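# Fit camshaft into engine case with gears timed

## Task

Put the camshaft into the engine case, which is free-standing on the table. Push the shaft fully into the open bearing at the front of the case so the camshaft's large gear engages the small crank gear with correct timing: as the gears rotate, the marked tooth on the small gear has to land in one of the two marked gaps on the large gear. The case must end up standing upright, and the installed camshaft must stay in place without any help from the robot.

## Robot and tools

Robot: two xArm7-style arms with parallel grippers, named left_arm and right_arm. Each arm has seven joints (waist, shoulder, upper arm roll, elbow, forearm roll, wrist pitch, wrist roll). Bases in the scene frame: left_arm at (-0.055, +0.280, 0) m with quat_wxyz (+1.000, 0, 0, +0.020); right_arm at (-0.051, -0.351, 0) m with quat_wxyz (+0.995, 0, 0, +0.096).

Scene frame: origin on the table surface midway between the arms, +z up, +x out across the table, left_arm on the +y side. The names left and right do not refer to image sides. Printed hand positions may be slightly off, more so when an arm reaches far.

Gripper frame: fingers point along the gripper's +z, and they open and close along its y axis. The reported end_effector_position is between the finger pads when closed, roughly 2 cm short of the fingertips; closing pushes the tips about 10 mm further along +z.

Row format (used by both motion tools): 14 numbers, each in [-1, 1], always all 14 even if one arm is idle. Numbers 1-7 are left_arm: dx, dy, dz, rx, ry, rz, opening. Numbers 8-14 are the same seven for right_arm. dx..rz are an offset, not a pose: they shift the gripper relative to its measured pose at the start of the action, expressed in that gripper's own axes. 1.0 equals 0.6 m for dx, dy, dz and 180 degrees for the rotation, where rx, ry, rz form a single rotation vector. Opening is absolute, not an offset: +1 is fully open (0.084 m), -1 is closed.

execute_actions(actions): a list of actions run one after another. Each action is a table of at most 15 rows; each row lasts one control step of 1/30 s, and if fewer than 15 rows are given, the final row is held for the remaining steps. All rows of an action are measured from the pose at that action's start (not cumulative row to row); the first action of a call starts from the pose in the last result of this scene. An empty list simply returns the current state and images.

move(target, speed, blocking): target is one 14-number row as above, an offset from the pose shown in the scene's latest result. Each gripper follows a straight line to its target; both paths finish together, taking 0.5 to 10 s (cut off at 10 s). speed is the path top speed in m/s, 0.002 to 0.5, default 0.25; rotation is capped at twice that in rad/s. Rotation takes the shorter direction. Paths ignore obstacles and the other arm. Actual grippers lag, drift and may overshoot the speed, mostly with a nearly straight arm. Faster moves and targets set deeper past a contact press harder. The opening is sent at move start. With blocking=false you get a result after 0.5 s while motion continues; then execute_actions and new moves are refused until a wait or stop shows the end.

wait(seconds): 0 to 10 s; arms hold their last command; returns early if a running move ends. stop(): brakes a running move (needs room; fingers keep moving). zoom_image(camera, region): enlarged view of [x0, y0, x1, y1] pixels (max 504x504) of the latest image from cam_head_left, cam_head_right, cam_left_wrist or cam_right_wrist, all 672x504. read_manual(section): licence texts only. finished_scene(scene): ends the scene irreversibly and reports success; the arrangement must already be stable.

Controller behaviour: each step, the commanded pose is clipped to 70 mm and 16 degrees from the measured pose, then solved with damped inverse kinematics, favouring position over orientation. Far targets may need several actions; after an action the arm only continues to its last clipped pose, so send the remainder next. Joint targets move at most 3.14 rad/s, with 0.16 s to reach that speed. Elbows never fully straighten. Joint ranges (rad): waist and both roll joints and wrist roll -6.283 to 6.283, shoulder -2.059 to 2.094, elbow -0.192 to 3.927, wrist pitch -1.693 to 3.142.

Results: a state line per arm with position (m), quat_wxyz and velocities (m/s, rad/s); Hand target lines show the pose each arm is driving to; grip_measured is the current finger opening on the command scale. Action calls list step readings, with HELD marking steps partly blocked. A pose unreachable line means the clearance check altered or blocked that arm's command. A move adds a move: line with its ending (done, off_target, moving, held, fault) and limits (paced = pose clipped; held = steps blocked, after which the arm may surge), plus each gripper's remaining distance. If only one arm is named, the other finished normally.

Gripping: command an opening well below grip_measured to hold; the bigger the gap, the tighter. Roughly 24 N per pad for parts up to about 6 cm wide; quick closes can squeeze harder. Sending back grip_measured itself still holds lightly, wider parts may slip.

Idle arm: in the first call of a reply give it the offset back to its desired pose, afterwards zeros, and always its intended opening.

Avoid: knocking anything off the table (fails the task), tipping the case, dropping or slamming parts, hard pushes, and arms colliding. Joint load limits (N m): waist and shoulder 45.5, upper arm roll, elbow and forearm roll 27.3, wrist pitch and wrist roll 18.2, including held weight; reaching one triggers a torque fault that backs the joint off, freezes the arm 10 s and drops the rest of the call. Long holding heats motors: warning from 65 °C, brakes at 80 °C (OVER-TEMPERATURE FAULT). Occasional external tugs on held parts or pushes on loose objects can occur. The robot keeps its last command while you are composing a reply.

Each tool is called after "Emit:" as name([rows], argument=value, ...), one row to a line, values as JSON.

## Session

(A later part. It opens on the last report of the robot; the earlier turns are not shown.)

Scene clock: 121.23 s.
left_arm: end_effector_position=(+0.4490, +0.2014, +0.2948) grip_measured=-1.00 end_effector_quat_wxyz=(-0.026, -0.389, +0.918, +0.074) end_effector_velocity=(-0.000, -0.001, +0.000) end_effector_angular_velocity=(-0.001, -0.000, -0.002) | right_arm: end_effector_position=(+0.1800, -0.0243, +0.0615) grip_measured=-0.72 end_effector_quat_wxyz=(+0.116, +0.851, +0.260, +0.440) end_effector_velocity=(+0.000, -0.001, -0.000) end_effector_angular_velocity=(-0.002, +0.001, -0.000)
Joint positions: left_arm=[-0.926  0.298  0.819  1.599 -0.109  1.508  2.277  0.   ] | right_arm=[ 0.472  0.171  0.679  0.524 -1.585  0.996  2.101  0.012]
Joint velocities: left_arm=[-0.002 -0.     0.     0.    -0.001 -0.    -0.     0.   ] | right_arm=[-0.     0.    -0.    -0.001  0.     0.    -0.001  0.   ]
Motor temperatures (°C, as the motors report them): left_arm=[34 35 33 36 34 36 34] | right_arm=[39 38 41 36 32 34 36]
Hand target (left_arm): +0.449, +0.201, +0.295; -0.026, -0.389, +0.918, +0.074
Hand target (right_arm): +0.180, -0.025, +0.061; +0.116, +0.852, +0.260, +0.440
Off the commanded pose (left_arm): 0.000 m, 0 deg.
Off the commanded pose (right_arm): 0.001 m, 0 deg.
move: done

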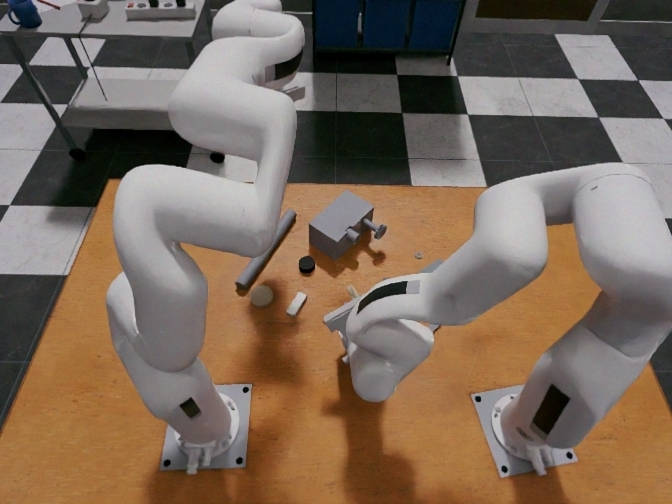

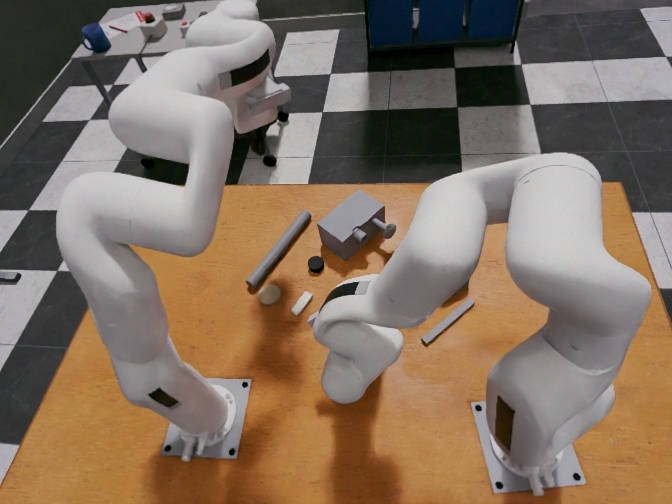

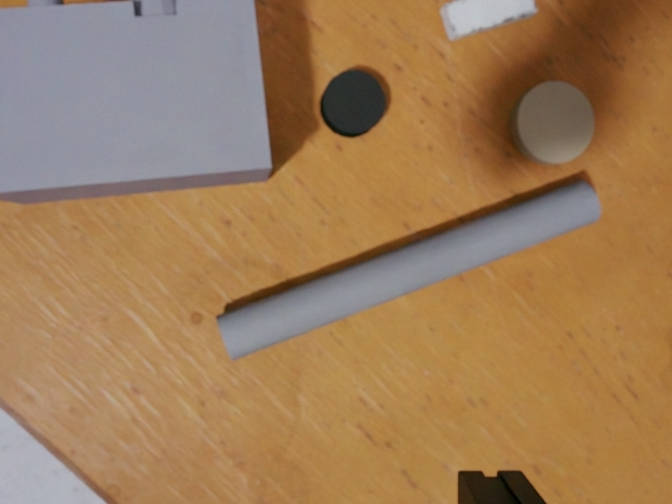

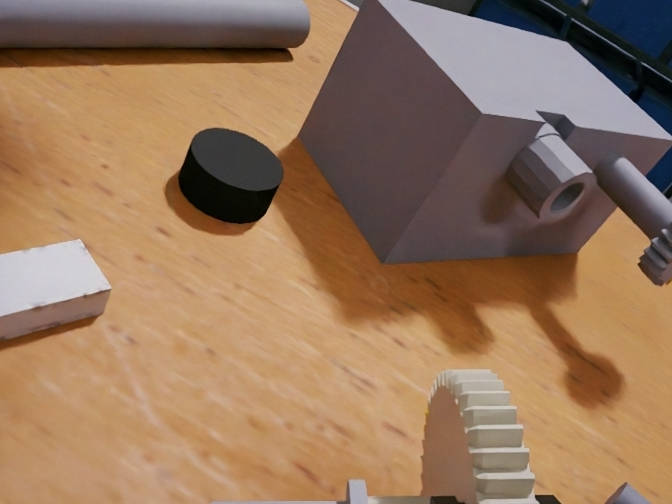

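Emit:
move(target=[0.19,-0.218,0.2,0.05,0,0,-1,0.116,0.07,-0.097,0,0,0,-1], speed=0.15)

Emit:
move(target=[0,0,0,0,0,0,-1,0,0.162,0.2,-0.028,-0.32,0.369,-1], speed=0.2)

Emit:
move(target=[0,0,0,0,0,0,-1,0,0,0.054,0,0,0,-1], speed=0.05)

Scene clock: 139.90 s.
left_arm: end_effector_position=(+0.4501, +0.0440, +0.1556) grip_measured=-1.00 end_effector_quat_wxyz=(+0.005, -0.390, +0.921, +0.002) end_effector_velocity=(-0.001, -0.002, -0.002) end_effector_angular_velocity=(+0.001, +0.002, -0.003) | right_arm: end_effector_position=(+0.1804, -0.0236, +0.1614) grip_measured=-0.74 end_effector_quat_wxyz=(+0.116, +0.851, +0.260, +0.441) end_effector_velocity=(-0.000, -0.000, +0.000) end_effector_angular_velocity=(-0.002, +0.003, +0.000)
Joint positions: left_arm=[-1.062  0.43   0.672  1.363 -0.295  1.033  2.098  0.   ] | right_arm=[ 0.481 -0.259  0.652  0.474 -1.211  0.806  1.684  0.012]
Joint velocities: left_arm=[-0.001  0.005 -0.003  0.001 -0.003 -0.002  0.     0.   ] | right_arm=[ 0.002 -0.002 -0.002 -0.     0.005 -0.001 -0.007  0.   ]
Motor temperatures (°C, as the motors report them): left_arm=[34 35 33 36 34 36 34] | right_arm=[39 38 41 35 32 34 36]
Hand target (left_arm): +0.450, +0.044, +0.155; +0.005, -0.389, +0.921, +0.002
Hand target (right_arm): +0.180, -0.024, +0.162; +0.116, +0.851, +0.260, +0.441
Off the commanded pose (left_arm): 0.001 m, 0 deg.
Off the commanded pose (right_arm): 0.000 m, 0 deg.
move: done

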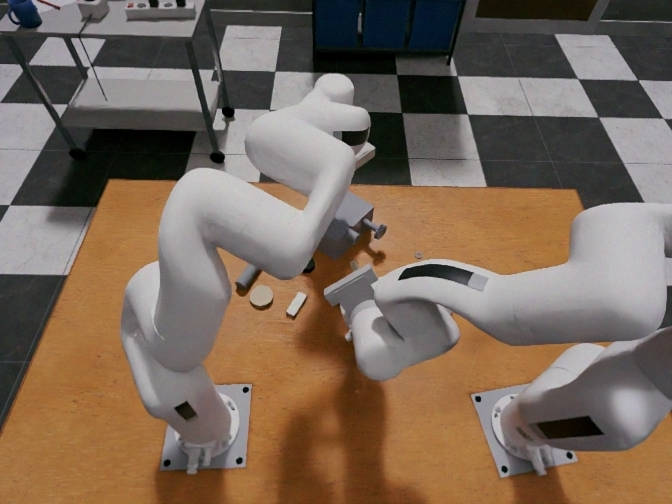

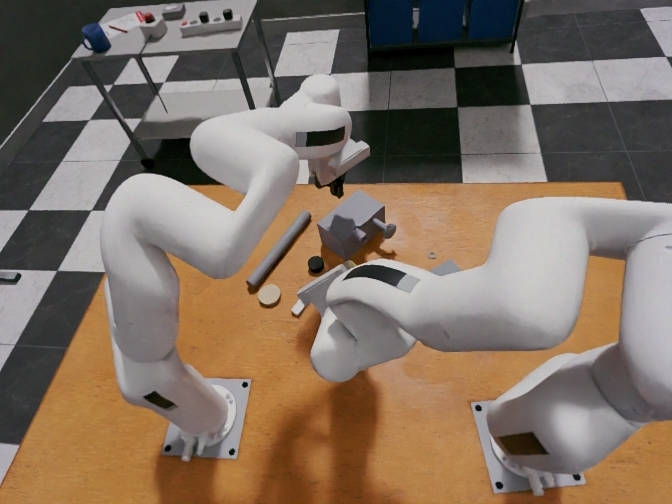

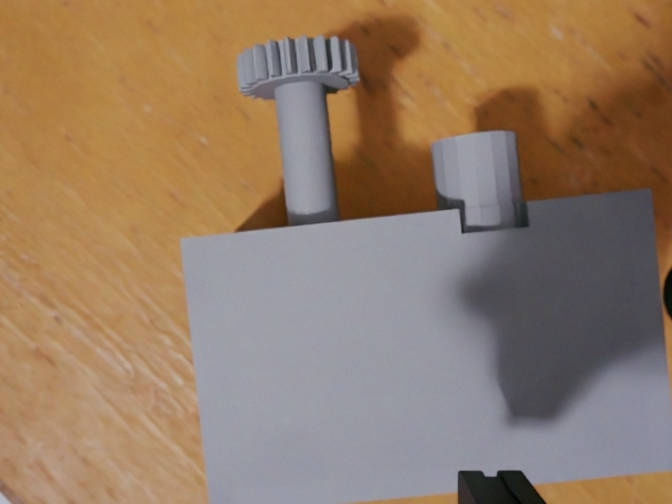

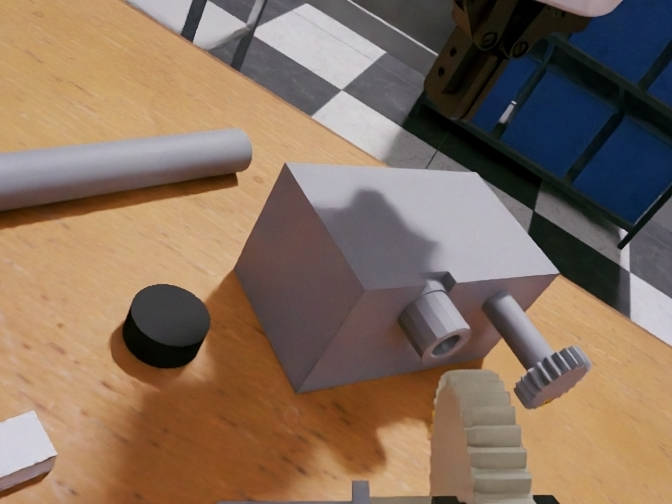

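Scene clock: 144.27 s.
left_arm: end_effector_position=(+0.4501, +0.0440, +0.1556) grip_measured=-1.00 end_effector_quat_wxyz=(+0.005, -0.390, +0.921, +0.002) end_effector_velocity=(+0.000, +0.001, +0.001) end_effector_angular_velocity=(-0.001, -0.001, +0.000) | right_arm: end_effector_position=(+0.3108, -0.1019, +0.1329) grip_measured=-0.74 end_effector_quat_wxyz=(+0.003, +0.944, -0.329, +0.002) end_effector_velocity=(+0.001, -0.001, -0.001) end_effector_angular_velocity=(+0.003, +0.012, -0.010)
Joint positions: left_arm=[-1.062  0.43   0.672  1.363 -0.295  1.033  2.098  0.   ] | right_arm=[ 0.25   0.021  0.164  0.85  -0.015  0.831  1.289  0.012]
Joint velocities: left_arm=[ 0.001 -0.002  0.     0.     0.001  0.     0.     0.   ] | right_arm=[-0.004  0.007 -0.003  0.007  0.012  0.008 -0.006 -0.   ]
Motor temperatures (°C, as the motors report them): left_arm=[34 35 33 36 34 36 34] | right_arm=[39 38 41 35 32 34 36]
Hand target (left_arm): +0.450, +0.044, +0.156; +0.005, -0.390, +0.921, +0.002
Hand target (right_arm): +0.311, -0.102, +0.133; +0.003, +0.944, -0.330, +0.002
Off the commanded pose (left_arm): 0.000 m, 0 deg.
Off the commanded pose (right_arm): 0.001 m, 0 deg.
move: done

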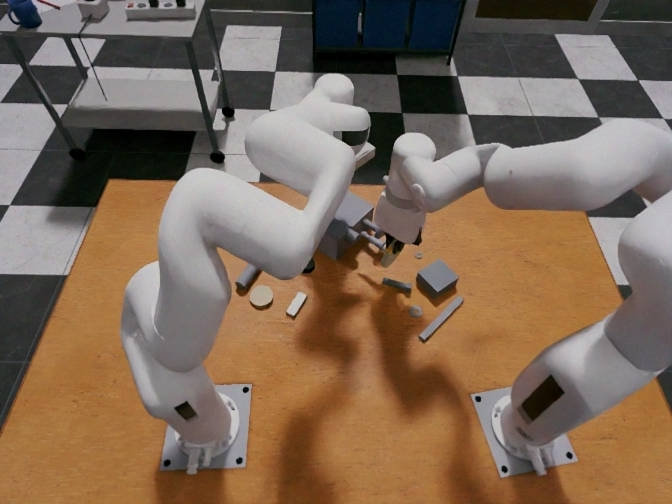

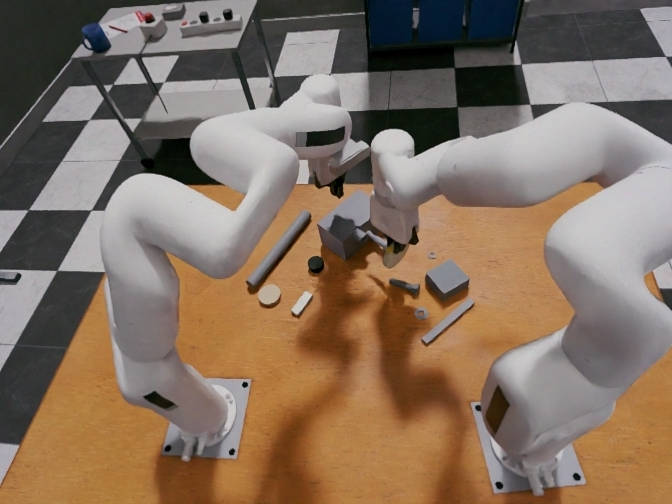

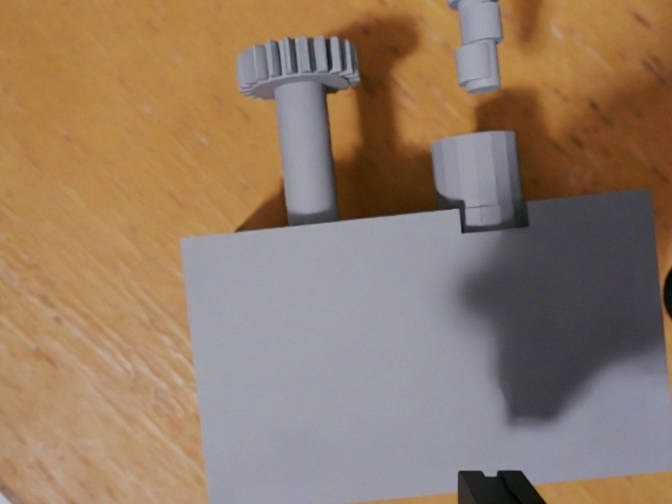

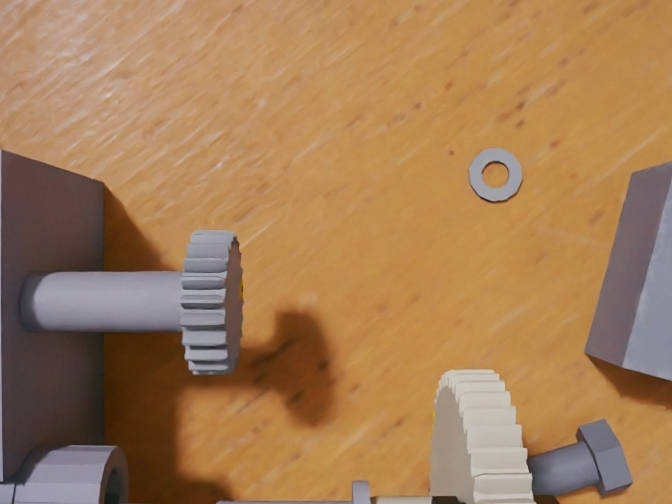

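Scene clock: 145.37 s.
left_arm: end_effector_position=(+0.4501, +0.0440, +0.1556) grip_measured=-1.00 end_effector_quat_wxyz=(+0.005, -0.390, +0.921, +0.002) end_effector_velocity=(+0.000, +0.000, +0.001) end_effector_angular_velocity=(-0.002, -0.001, +0.002) | right_arm: end_effector_position=(+0.3108, -0.1021, +0.1009) grip_measured=-0.74 end_effector_quat_wxyz=(+0.003, +0.944, -0.329, +0.002) end_effector_velocity=(+0.000, -0.000, -0.003) end_effector_angular_velocity=(-0.000, +0.001, -0.001)
Joint positions: left_arm=[-1.062  0.43   0.672  1.363 -0.295  1.033  2.098  0.   ] | right_arm=[ 0.251  0.083  0.163  0.817 -0.031  0.737  1.301  0.012]
Joint velocities: left_arm=[ 0.001 -0.001  0.001 -0.    -0.001 -0.     0.     0.   ] | right_arm=[ 0.     0.008 -0.    -0.002 -0.001 -0.008  0.002  0.   ]
Motor temperatures (°C, as the motors report them): left_arm=[34 35 33 36 34 36 34] | right_arm=[39 38 41 35 32 34 36]
Hand target (left_arm): +0.450, +0.044, +0.156; +0.005, -0.390, +0.921, +0.002
Hand target (right_arm): +0.311, -0.102, +0.101; +0.003, +0.944, -0.329, +0.002
Off the commanded pose (left_arm): 0.000 m, 0 deg.
Off the commanded pose (right_arm): 0.000 m, 0 deg.
move: done

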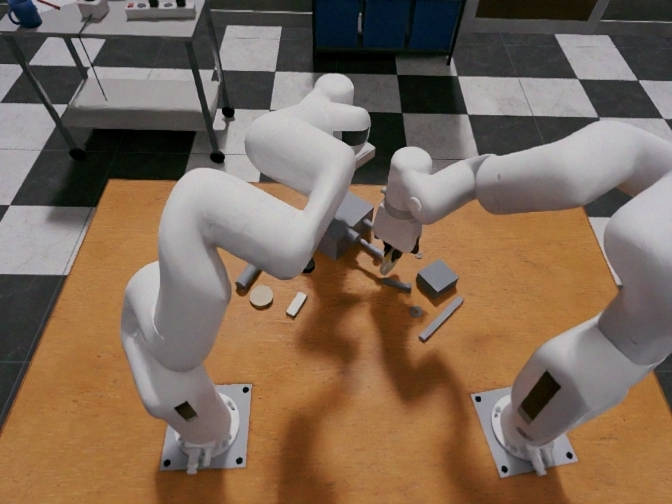

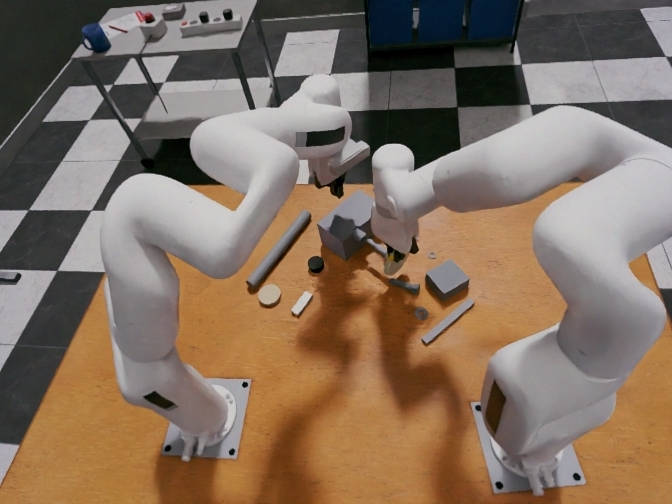

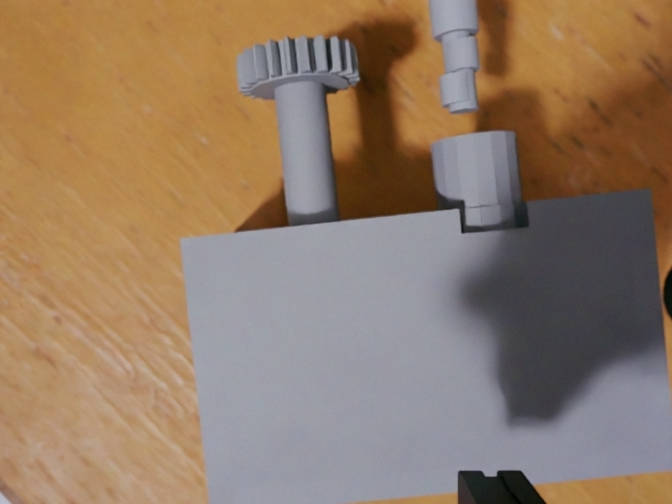

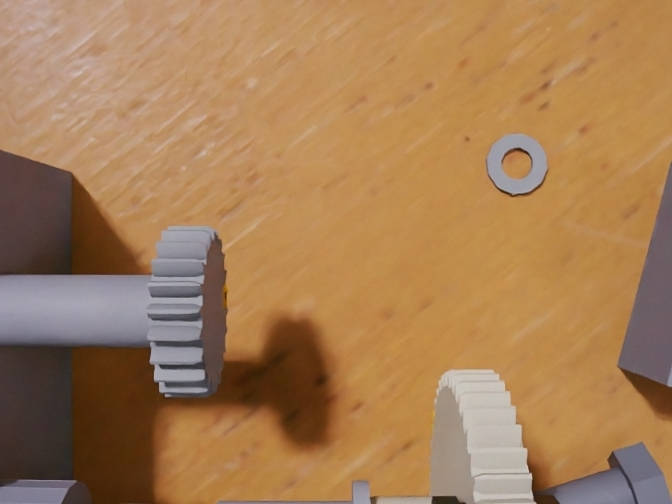

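Emit:
move(target=[0,0.07,0,0,0,0,-1,-0.005,-0.035,0.003,0,0,0,-1], speed=0.02)

Emit:
zoom_image(camera="cam_head_right", region=[300,190,440,295])

Scene clock: 157.97 s.
left_arm: end_effector_position=(+0.4201, +0.0730, +0.1553) grip_measured=-1.00 end_effector_quat_wxyz=(+0.005, -0.389, +0.921, +0.002) end_effector_velocity=(-0.002, +0.001, -0.000) end_effector_angular_velocity=(-0.000, -0.000, -0.001) | right_arm: end_effector_position=(+0.3215, -0.0839, +0.0990) grip_measured=-0.74 end_effector_quat_wxyz=(+0.003, +0.944, -0.329, +0.002) end_effector_velocity=(+0.001, +0.001, +0.000) end_effector_angular_velocity=(+0.000, -0.001, -0.002)
Joint positions: left_arm=[-1.115  0.291  0.713  1.185 -0.219  0.968  2.083  0.   ] | right_arm=[ 0.265  0.143  0.17   0.887 -0.046  0.748  1.331  0.012]
Joint velocities: left_arm=[-0.005 -0.009  0.002 -0.012  0.006 -0.005 -0.003  0.   ] | right_arm=[-0.     0.003  0.     0.005 -0.001  0.001  0.002  0.   ]
Motor temperatures (°C, as the motors report them): left_arm=[34 35 33 36 34 36 34] | right_arm=[39 38 40 36 32 34 36]
Hand target (left_arm): +0.420, +0.073, +0.155; +0.005, -0.389, +0.921, +0.002
Hand target (right_arm): +0.322, -0.084, +0.099; +0.003, +0.944, -0.329, +0.002
Off the commanded pose (left_arm): 0.000 m, 0 deg.
Off the commanded pose (right_arm): 0.000 m, 0 deg.
move: done

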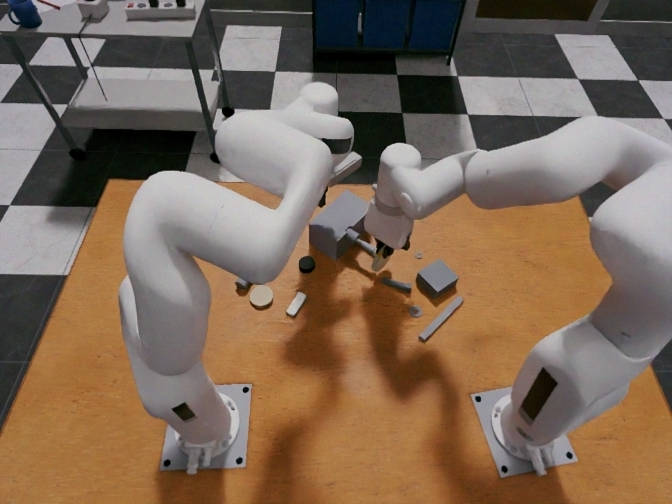

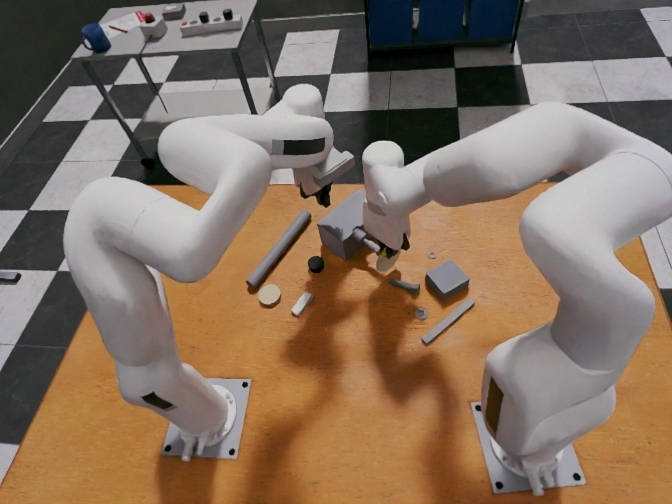

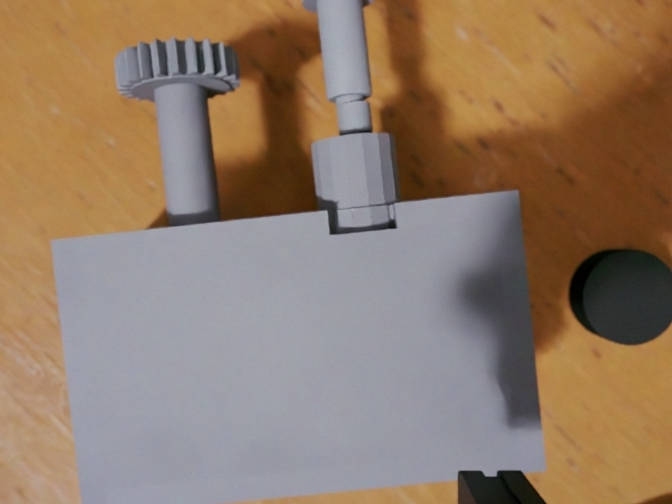

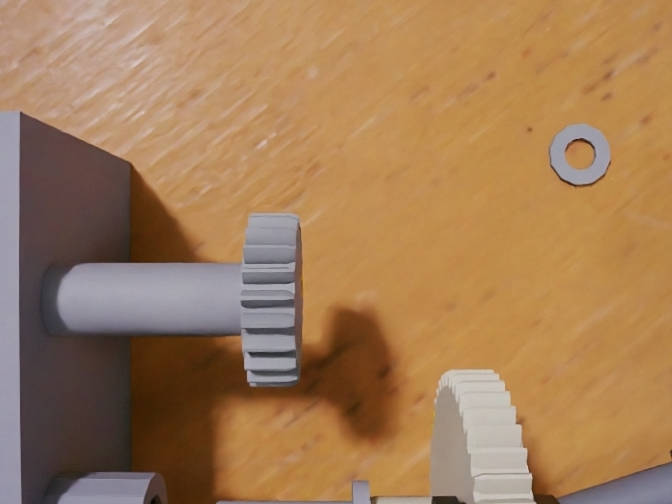

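Region (300, 190, 440, 295) of cam_head_right's 672x504 image, scaled by 3.600, with more detail than that image has; it fills the top 378 rows of this view, and the rest is white.

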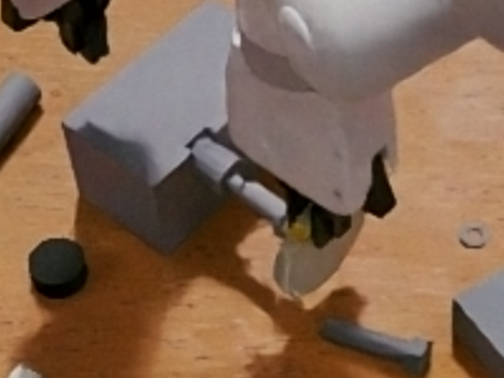

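Emit:
move(target=[-0.04,-0.035,0,0,0,0,-1,0,0,0,0,0,0,-1], speed=0.1)

Emit:
move(target=[0,0,0.16,0,0,0,-1,0,0,0,0,0,0,-1], speed=0.08)

Emit:
move(target=[0,0,0,0,0,0,-1,0,-0.05,0,0,0,0,-1], speed=0.02)

Scene clock: 168.70 s.
left_arm: end_effector_position=(+0.4516, +0.0754, +0.1557) grip_measured=-1.00 end_effector_quat_wxyz=(+0.005, -0.389, +0.921, +0.001) end_effector_velocity=(+0.003, -0.000, +0.000) end_effector_angular_velocity=(-0.000, +0.003, -0.000) | right_arm: end_effector_position=(+0.3215, -0.0839, +0.0990) grip_measured=-0.74 end_effector_quat_wxyz=(+0.003, +0.944, -0.329, +0.002) end_effector_velocity=(+0.000, +0.000, -0.000) end_effector_angular_velocity=(+0.000, +0.000, -0.000)
Joint positions: left_arm=[-1.044  0.394  0.699  1.31  -0.284  1.015  2.148  0.   ] | right_arm=[ 0.265  0.143  0.17   0.887 -0.046  0.748  1.331  0.012]
Joint velocities: left_arm=[ 0.008  0.01  -0.003  0.015 -0.006  0.01   0.006  0.   ] | right_arm=[-0.     0.001 -0.     0.     0.    -0.001 -0.     0.   ]
Motor temperatures (°C, as the motors report them): left_arm=[34 35 33 36 34 36 34] | right_arm=[39 38 40 36 32 34 36]
Hand target (left_arm): +0.452, +0.076, +0.156; +0.005, -0.390, +0.921, +0.002
Hand target (right_arm): +0.322, -0.084, +0.099; +0.003, +0.944, -0.329, +0.002
Off the commanded pose (left_arm): 0.000 m, 0 deg.
Off the commanded pose (right_arm): 0.000 m, 0 deg.
move: done

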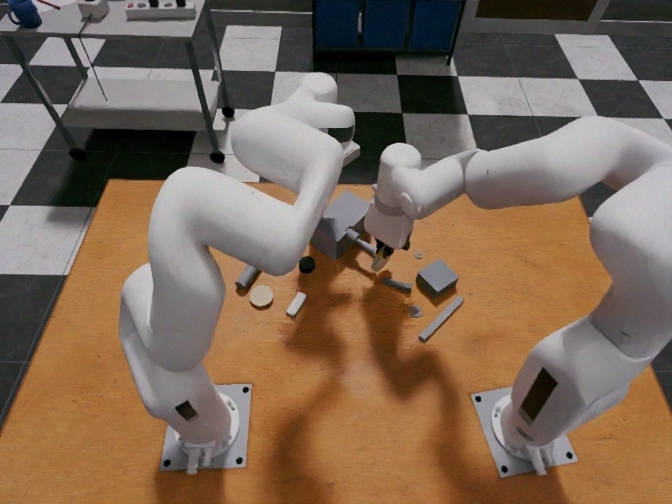

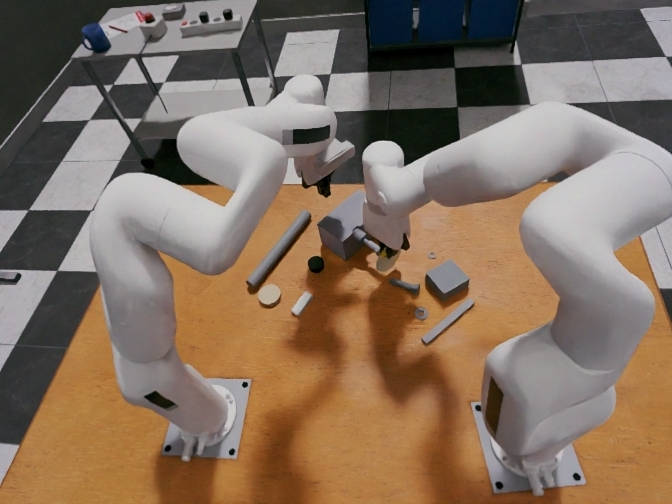

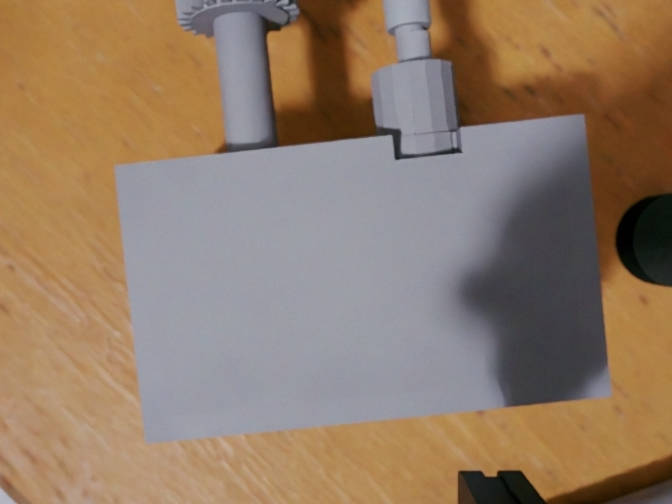

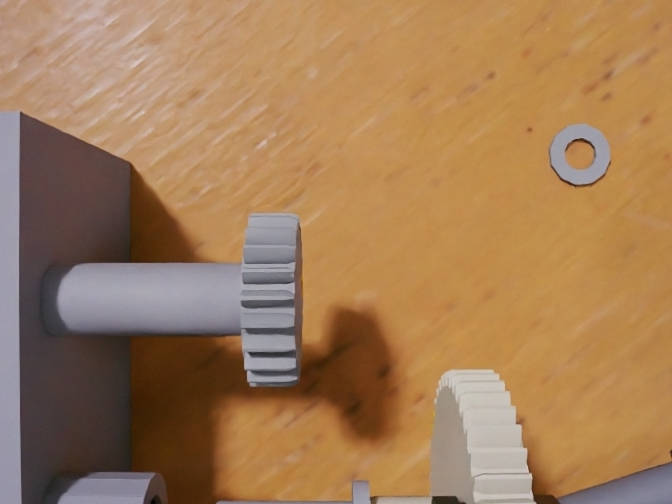

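Scene clock: 170.37 s.
left_arm: end_effector_position=(+0.4521, +0.0756, +0.0601) grip_measured=-1.00 end_effector_quat_wxyz=(+0.005, -0.389, +0.921, +0.002) end_effector_velocity=(+0.001, -0.000, -0.002) end_effector_angular_velocity=(+0.001, -0.003, -0.003) | right_arm: end_effector_position=(+0.3215, -0.0839, +0.0990) grip_measured=-0.74 end_effector_quat_wxyz=(+0.003, +0.944, -0.329, +0.002) end_effector_velocity=(-0.000, -0.000, -0.000) end_effector_angular_velocity=(-0.000, +0.000, -0.000)
Joint positions: left_arm=[-0.988  0.554  0.62   1.237 -0.421  0.811  2.237  0.   ] | right_arm=[ 0.265  0.143  0.17   0.887 -0.046  0.748  1.331  0.012]
Joint velocities: left_arm=[ 0.004  0.007 -0.004  0.003 -0.002 -0.006  0.004  0.   ] | right_arm=[-0.  0. -0.  0.  0.  0. -0. -0.]
Motor temperatures (°C, as the motors report them): left_arm=[34 35 33 36 34 36 34] | right_arm=[39 38 40 36 32 34 36]
Hand target (left_arm): +0.453, +0.076, +0.060; +0.005, -0.389, +0.921, +0.001
Hand target (right_arm): +0.322, -0.084, +0.099; +0.003, +0.944, -0.329, +0.002
Off the commanded pose (left_arm): 0.001 m, 0 deg.
Off the commanded pose (right_arm): 0.000 m, 0 deg.
move: done

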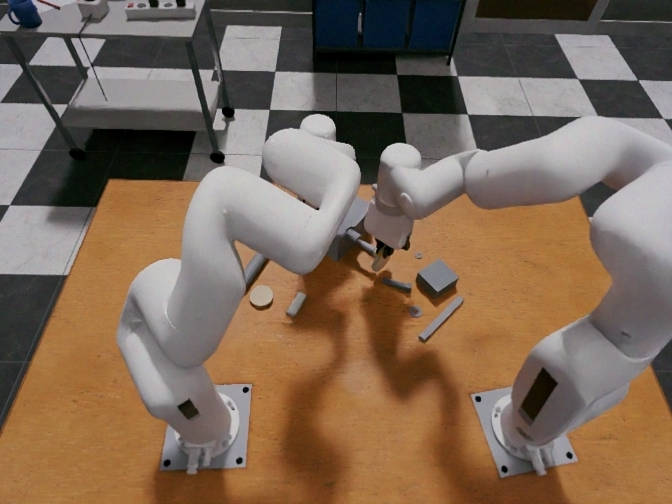

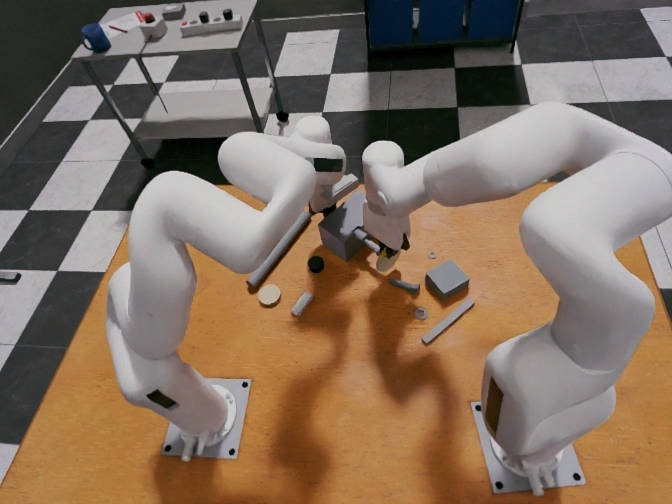

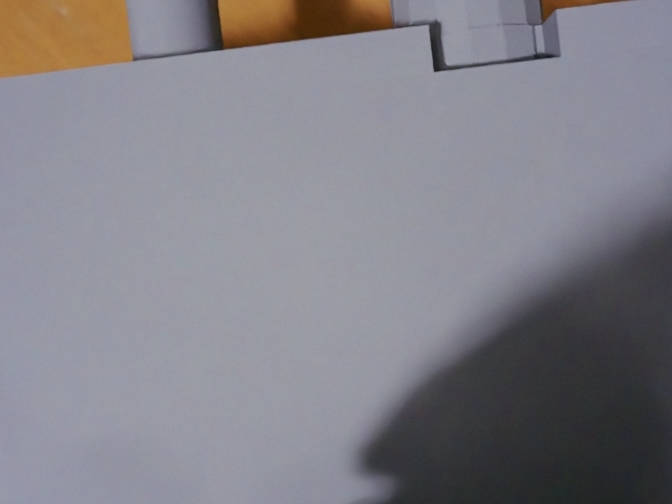

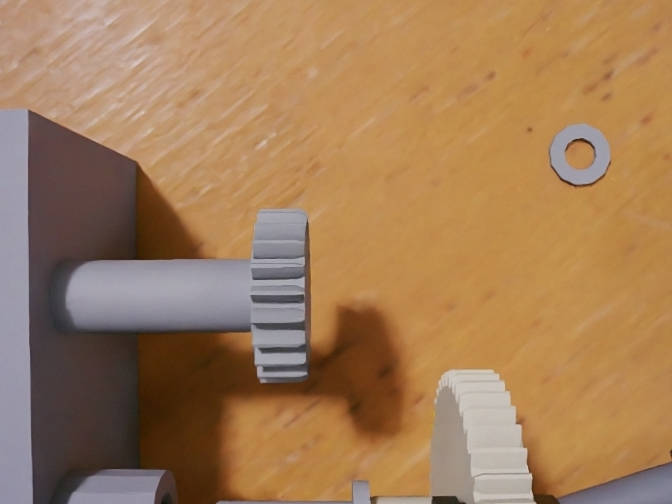

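Scene clock: 172.23 s.
left_arm: end_effector_position=(+0.4555, +0.0833, +0.0612) grip_measured=-1.00 end_effector_quat_wxyz=(+0.008, -0.395, +0.919, +0.003) end_effector_velocity=(+0.001, +0.002, +0.002) end_effector_angular_velocity=(-0.003, +0.000, +0.006) | right_arm: end_effector_position=(+0.3371, -0.0638, +0.0972) grip_measured=-0.72 end_effector_quat_wxyz=(+0.010, +0.944, -0.330, -0.002) end_effector_velocity=(+0.001, +0.004, +0.002) end_effector_angular_velocity=(+0.001, -0.001, +0.004)
Joint positions: left_arm=[-0.986  0.556  0.633  1.236 -0.424  0.811  2.239  0.   ] | right_arm=[ 0.281  0.228  0.172  0.998 -0.066  0.792  1.361  0.012]
Joint velocities: left_arm=[-0.007  0.     0.014  0.001 -0.01   0.006  0.005  0.   ] | right_arm=[ 0.004  0.006  0.002  0.013 -0.001  0.006  0.002 -0.   ]
Motor temperatures (°C, as the motors report them): left_arm=[34 35 33 36 34 36 34] | right_arm=[39 38 40 36 32 34 36]
Hand target (left_arm): +0.452, +0.076, +0.060; +0.005, -0.389, +0.921, +0.002
Hand target (right_arm): +0.340, -0.061, +0.099; +0.003, +0.944, -0.329, +0.002
Off the commanded pose (left_arm): 0.009 m, 1 deg.
Off the commanded pose (right_arm): 0.005 m, 1 deg.
move: off_target (left_arm, right_arm)

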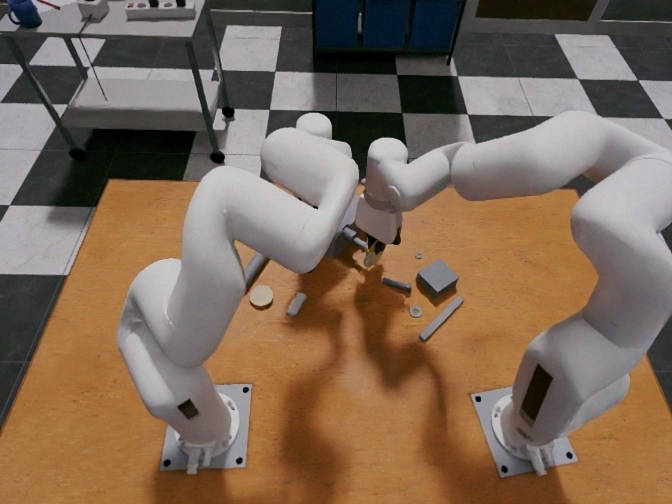

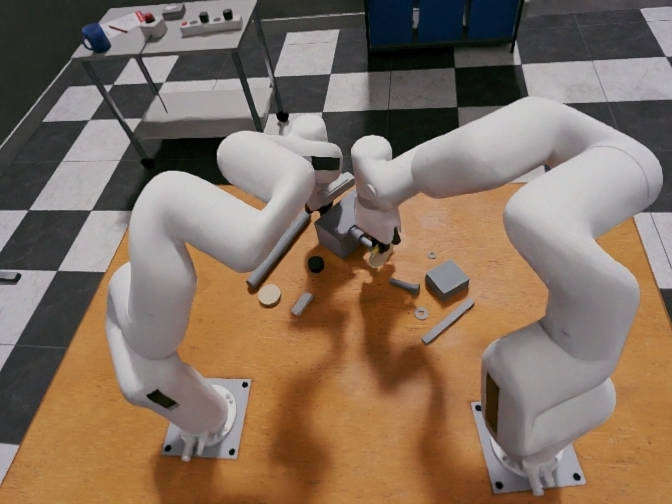

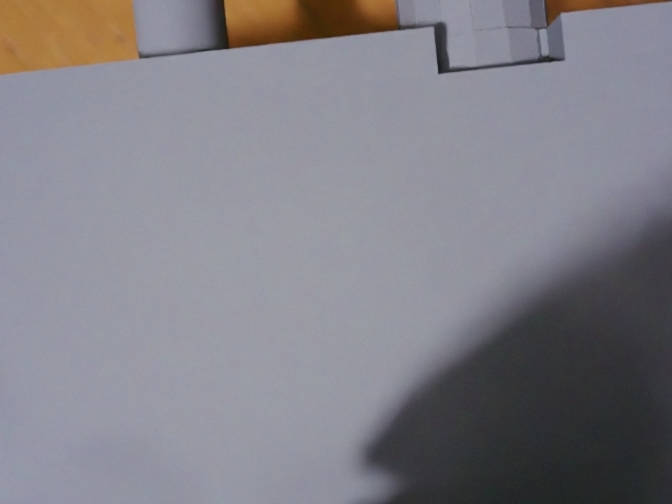

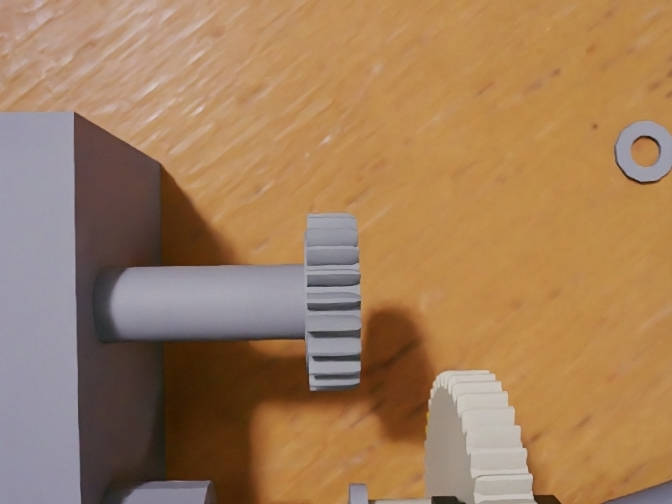

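Emit:
move(target=[0,0,0,0,0,0,-1,0,0.01,0.001,0,0,0,-1], speed=0.02)

Emit:
move(target=[0,0,0,0,0,0,-1,0,-0.018,0,0,0,0,-1], speed=0.01)

Scene clock: 178.87 s.
left_arm: end_effector_position=(+0.4546, +0.0816, +0.0611) grip_measured=-1.00 end_effector_quat_wxyz=(+0.007, -0.394, +0.919, +0.002) end_effector_velocity=(-0.000, -0.001, -0.001) end_effector_angular_velocity=(-0.001, -0.000, +0.001) | right_arm: end_effector_position=(+0.3340, -0.0671, +0.0976) grip_measured=-0.73 end_effector_quat_wxyz=(+0.008, +0.944, -0.329, -0.001) end_effector_velocity=(-0.001, -0.004, -0.001) end_effector_angular_velocity=(-0.003, +0.002, -0.003)
Joint positions: left_arm=[-0.99   0.556  0.634  1.237 -0.426  0.813  2.24   0.   ] | right_arm=[ 0.278  0.212  0.173  0.977 -0.062  0.783  1.356  0.012]
Joint velocities: left_arm=[ 0.001  0.001 -0.002 -0.001 -0.001 -0.002 -0.001  0.   ] | right_arm=[-0.003 -0.004 -0.001 -0.009 -0.    -0.001 -0.002  0.   ]
Motor temperatures (°C, as the motors report them): left_arm=[34 35 33 36 34 36 34] | right_arm=[39 38 41 37 32 35 36]
Hand target (left_arm): +0.455, +0.083, +0.061; +0.008, -0.395, +0.919, +0.003
Hand target (right_arm): +0.333, -0.068, +0.097; +0.010, +0.944, -0.330, -0.002
Off the commanded pose (left_arm): 0.002 m, 0 deg.
Off the commanded pose (right_arm): 0.002 m, 0 deg.
move: done

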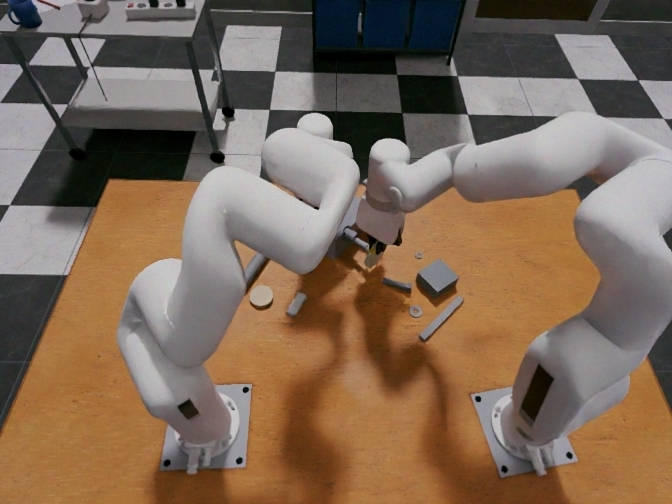

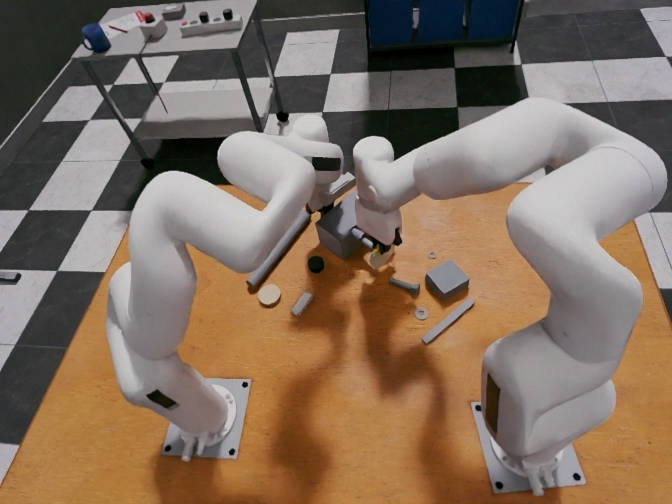

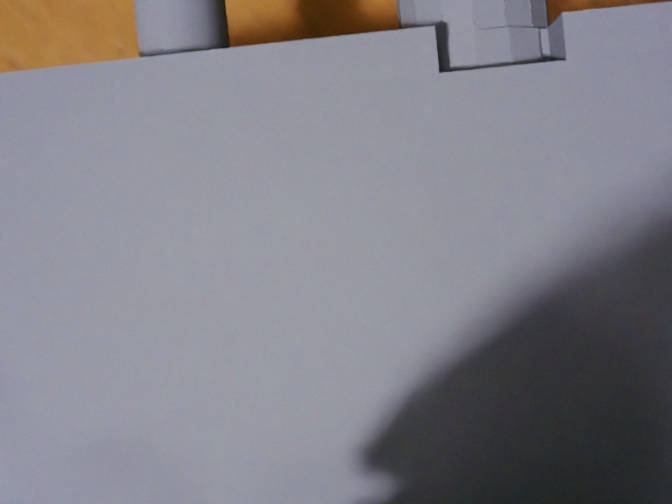

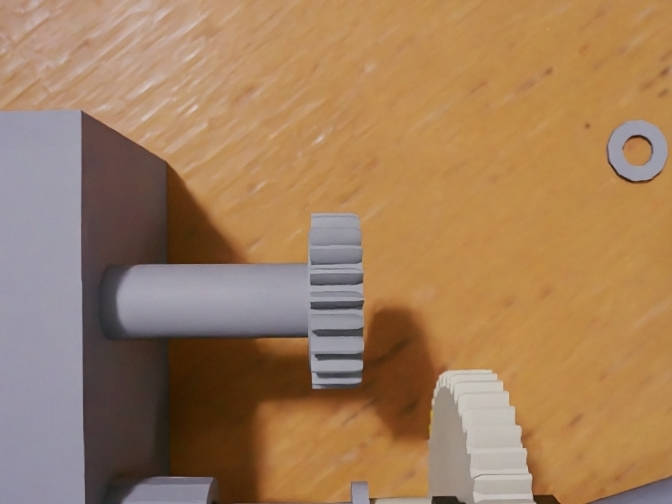

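Scene clock: 180.17 s.
left_arm: end_effector_position=(+0.4568, +0.0863, +0.0621) grip_measured=-1.00 end_effector_quat_wxyz=(+0.009, -0.398, +0.917, +0.003) end_effector_velocity=(+0.001, +0.003, +0.001) end_effector_angular_velocity=(+0.002, -0.001, +0.003) | right_arm: end_effector_position=(+0.3380, -0.0612, +0.0963) grip_measured=-0.72 end_effector_quat_wxyz=(+0.014, +0.944, -0.329, -0.004) end_effector_velocity=(+0.002, +0.003, +0.000) end_effector_angular_velocity=(-0.000, +0.001, +0.001)
Joint positions: left_arm=[-0.989  0.557  0.643  1.237 -0.428  0.813  2.241  0.   ] | right_arm=[ 0.284  0.242  0.173  1.017 -0.069  0.806  1.365  0.012]
Joint velocities: left_arm=[-0.005  0.002  0.012 -0.    -0.005  0.003  0.005  0.   ] | right_arm=[ 0.002  0.01   0.     0.014 -0.002  0.005  0.003  0.   ]
Motor temperatures (°C, as the motors report them): left_arm=[34 35 33 36 34 36 34] | right_arm=[39 38 41 38 32 35 36]
Hand target (left_arm): +0.455, +0.082, +0.061; +0.007, -0.394, +0.919, +0.002
Hand target (right_arm): +0.341, -0.059, +0.097; +0.008, +0.944, -0.329, -0.001
Off the commanded pose (left_arm): 0.005 m, 1 deg.
Off the commanded pose (right_arm): 0.004 m, 1 deg.
move: off_target (left_arm, right_arm)

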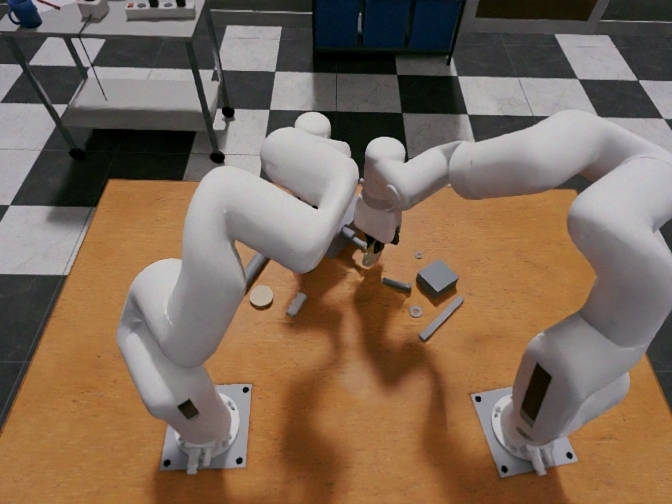

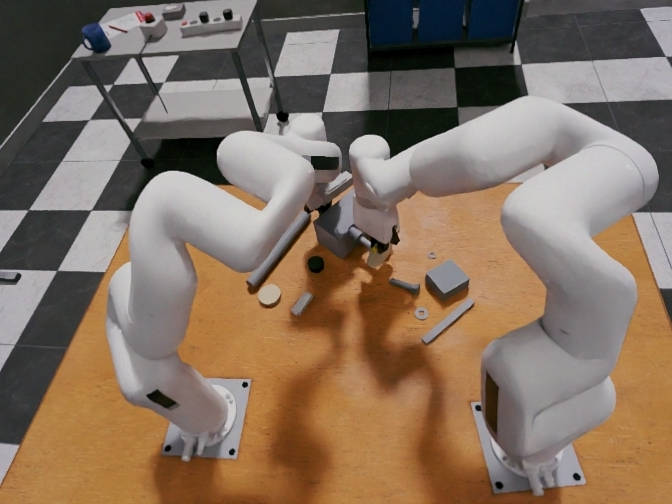

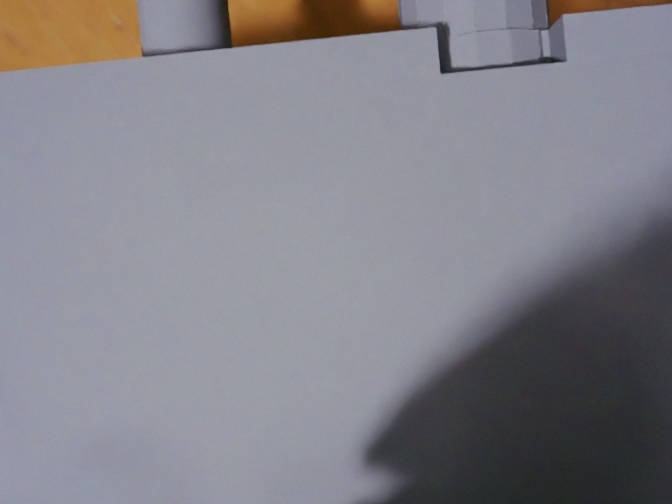

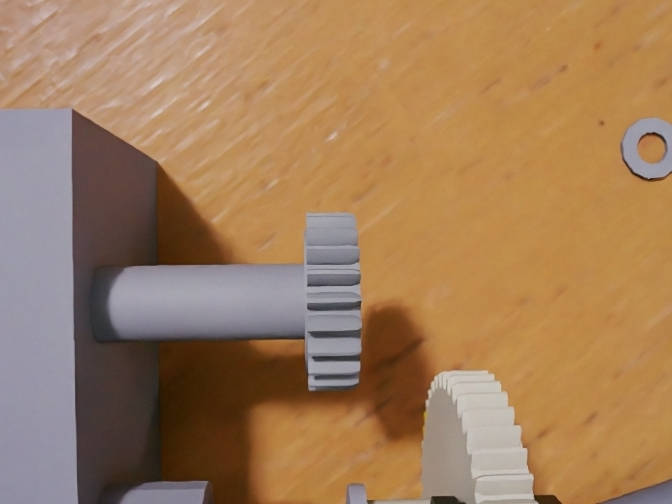

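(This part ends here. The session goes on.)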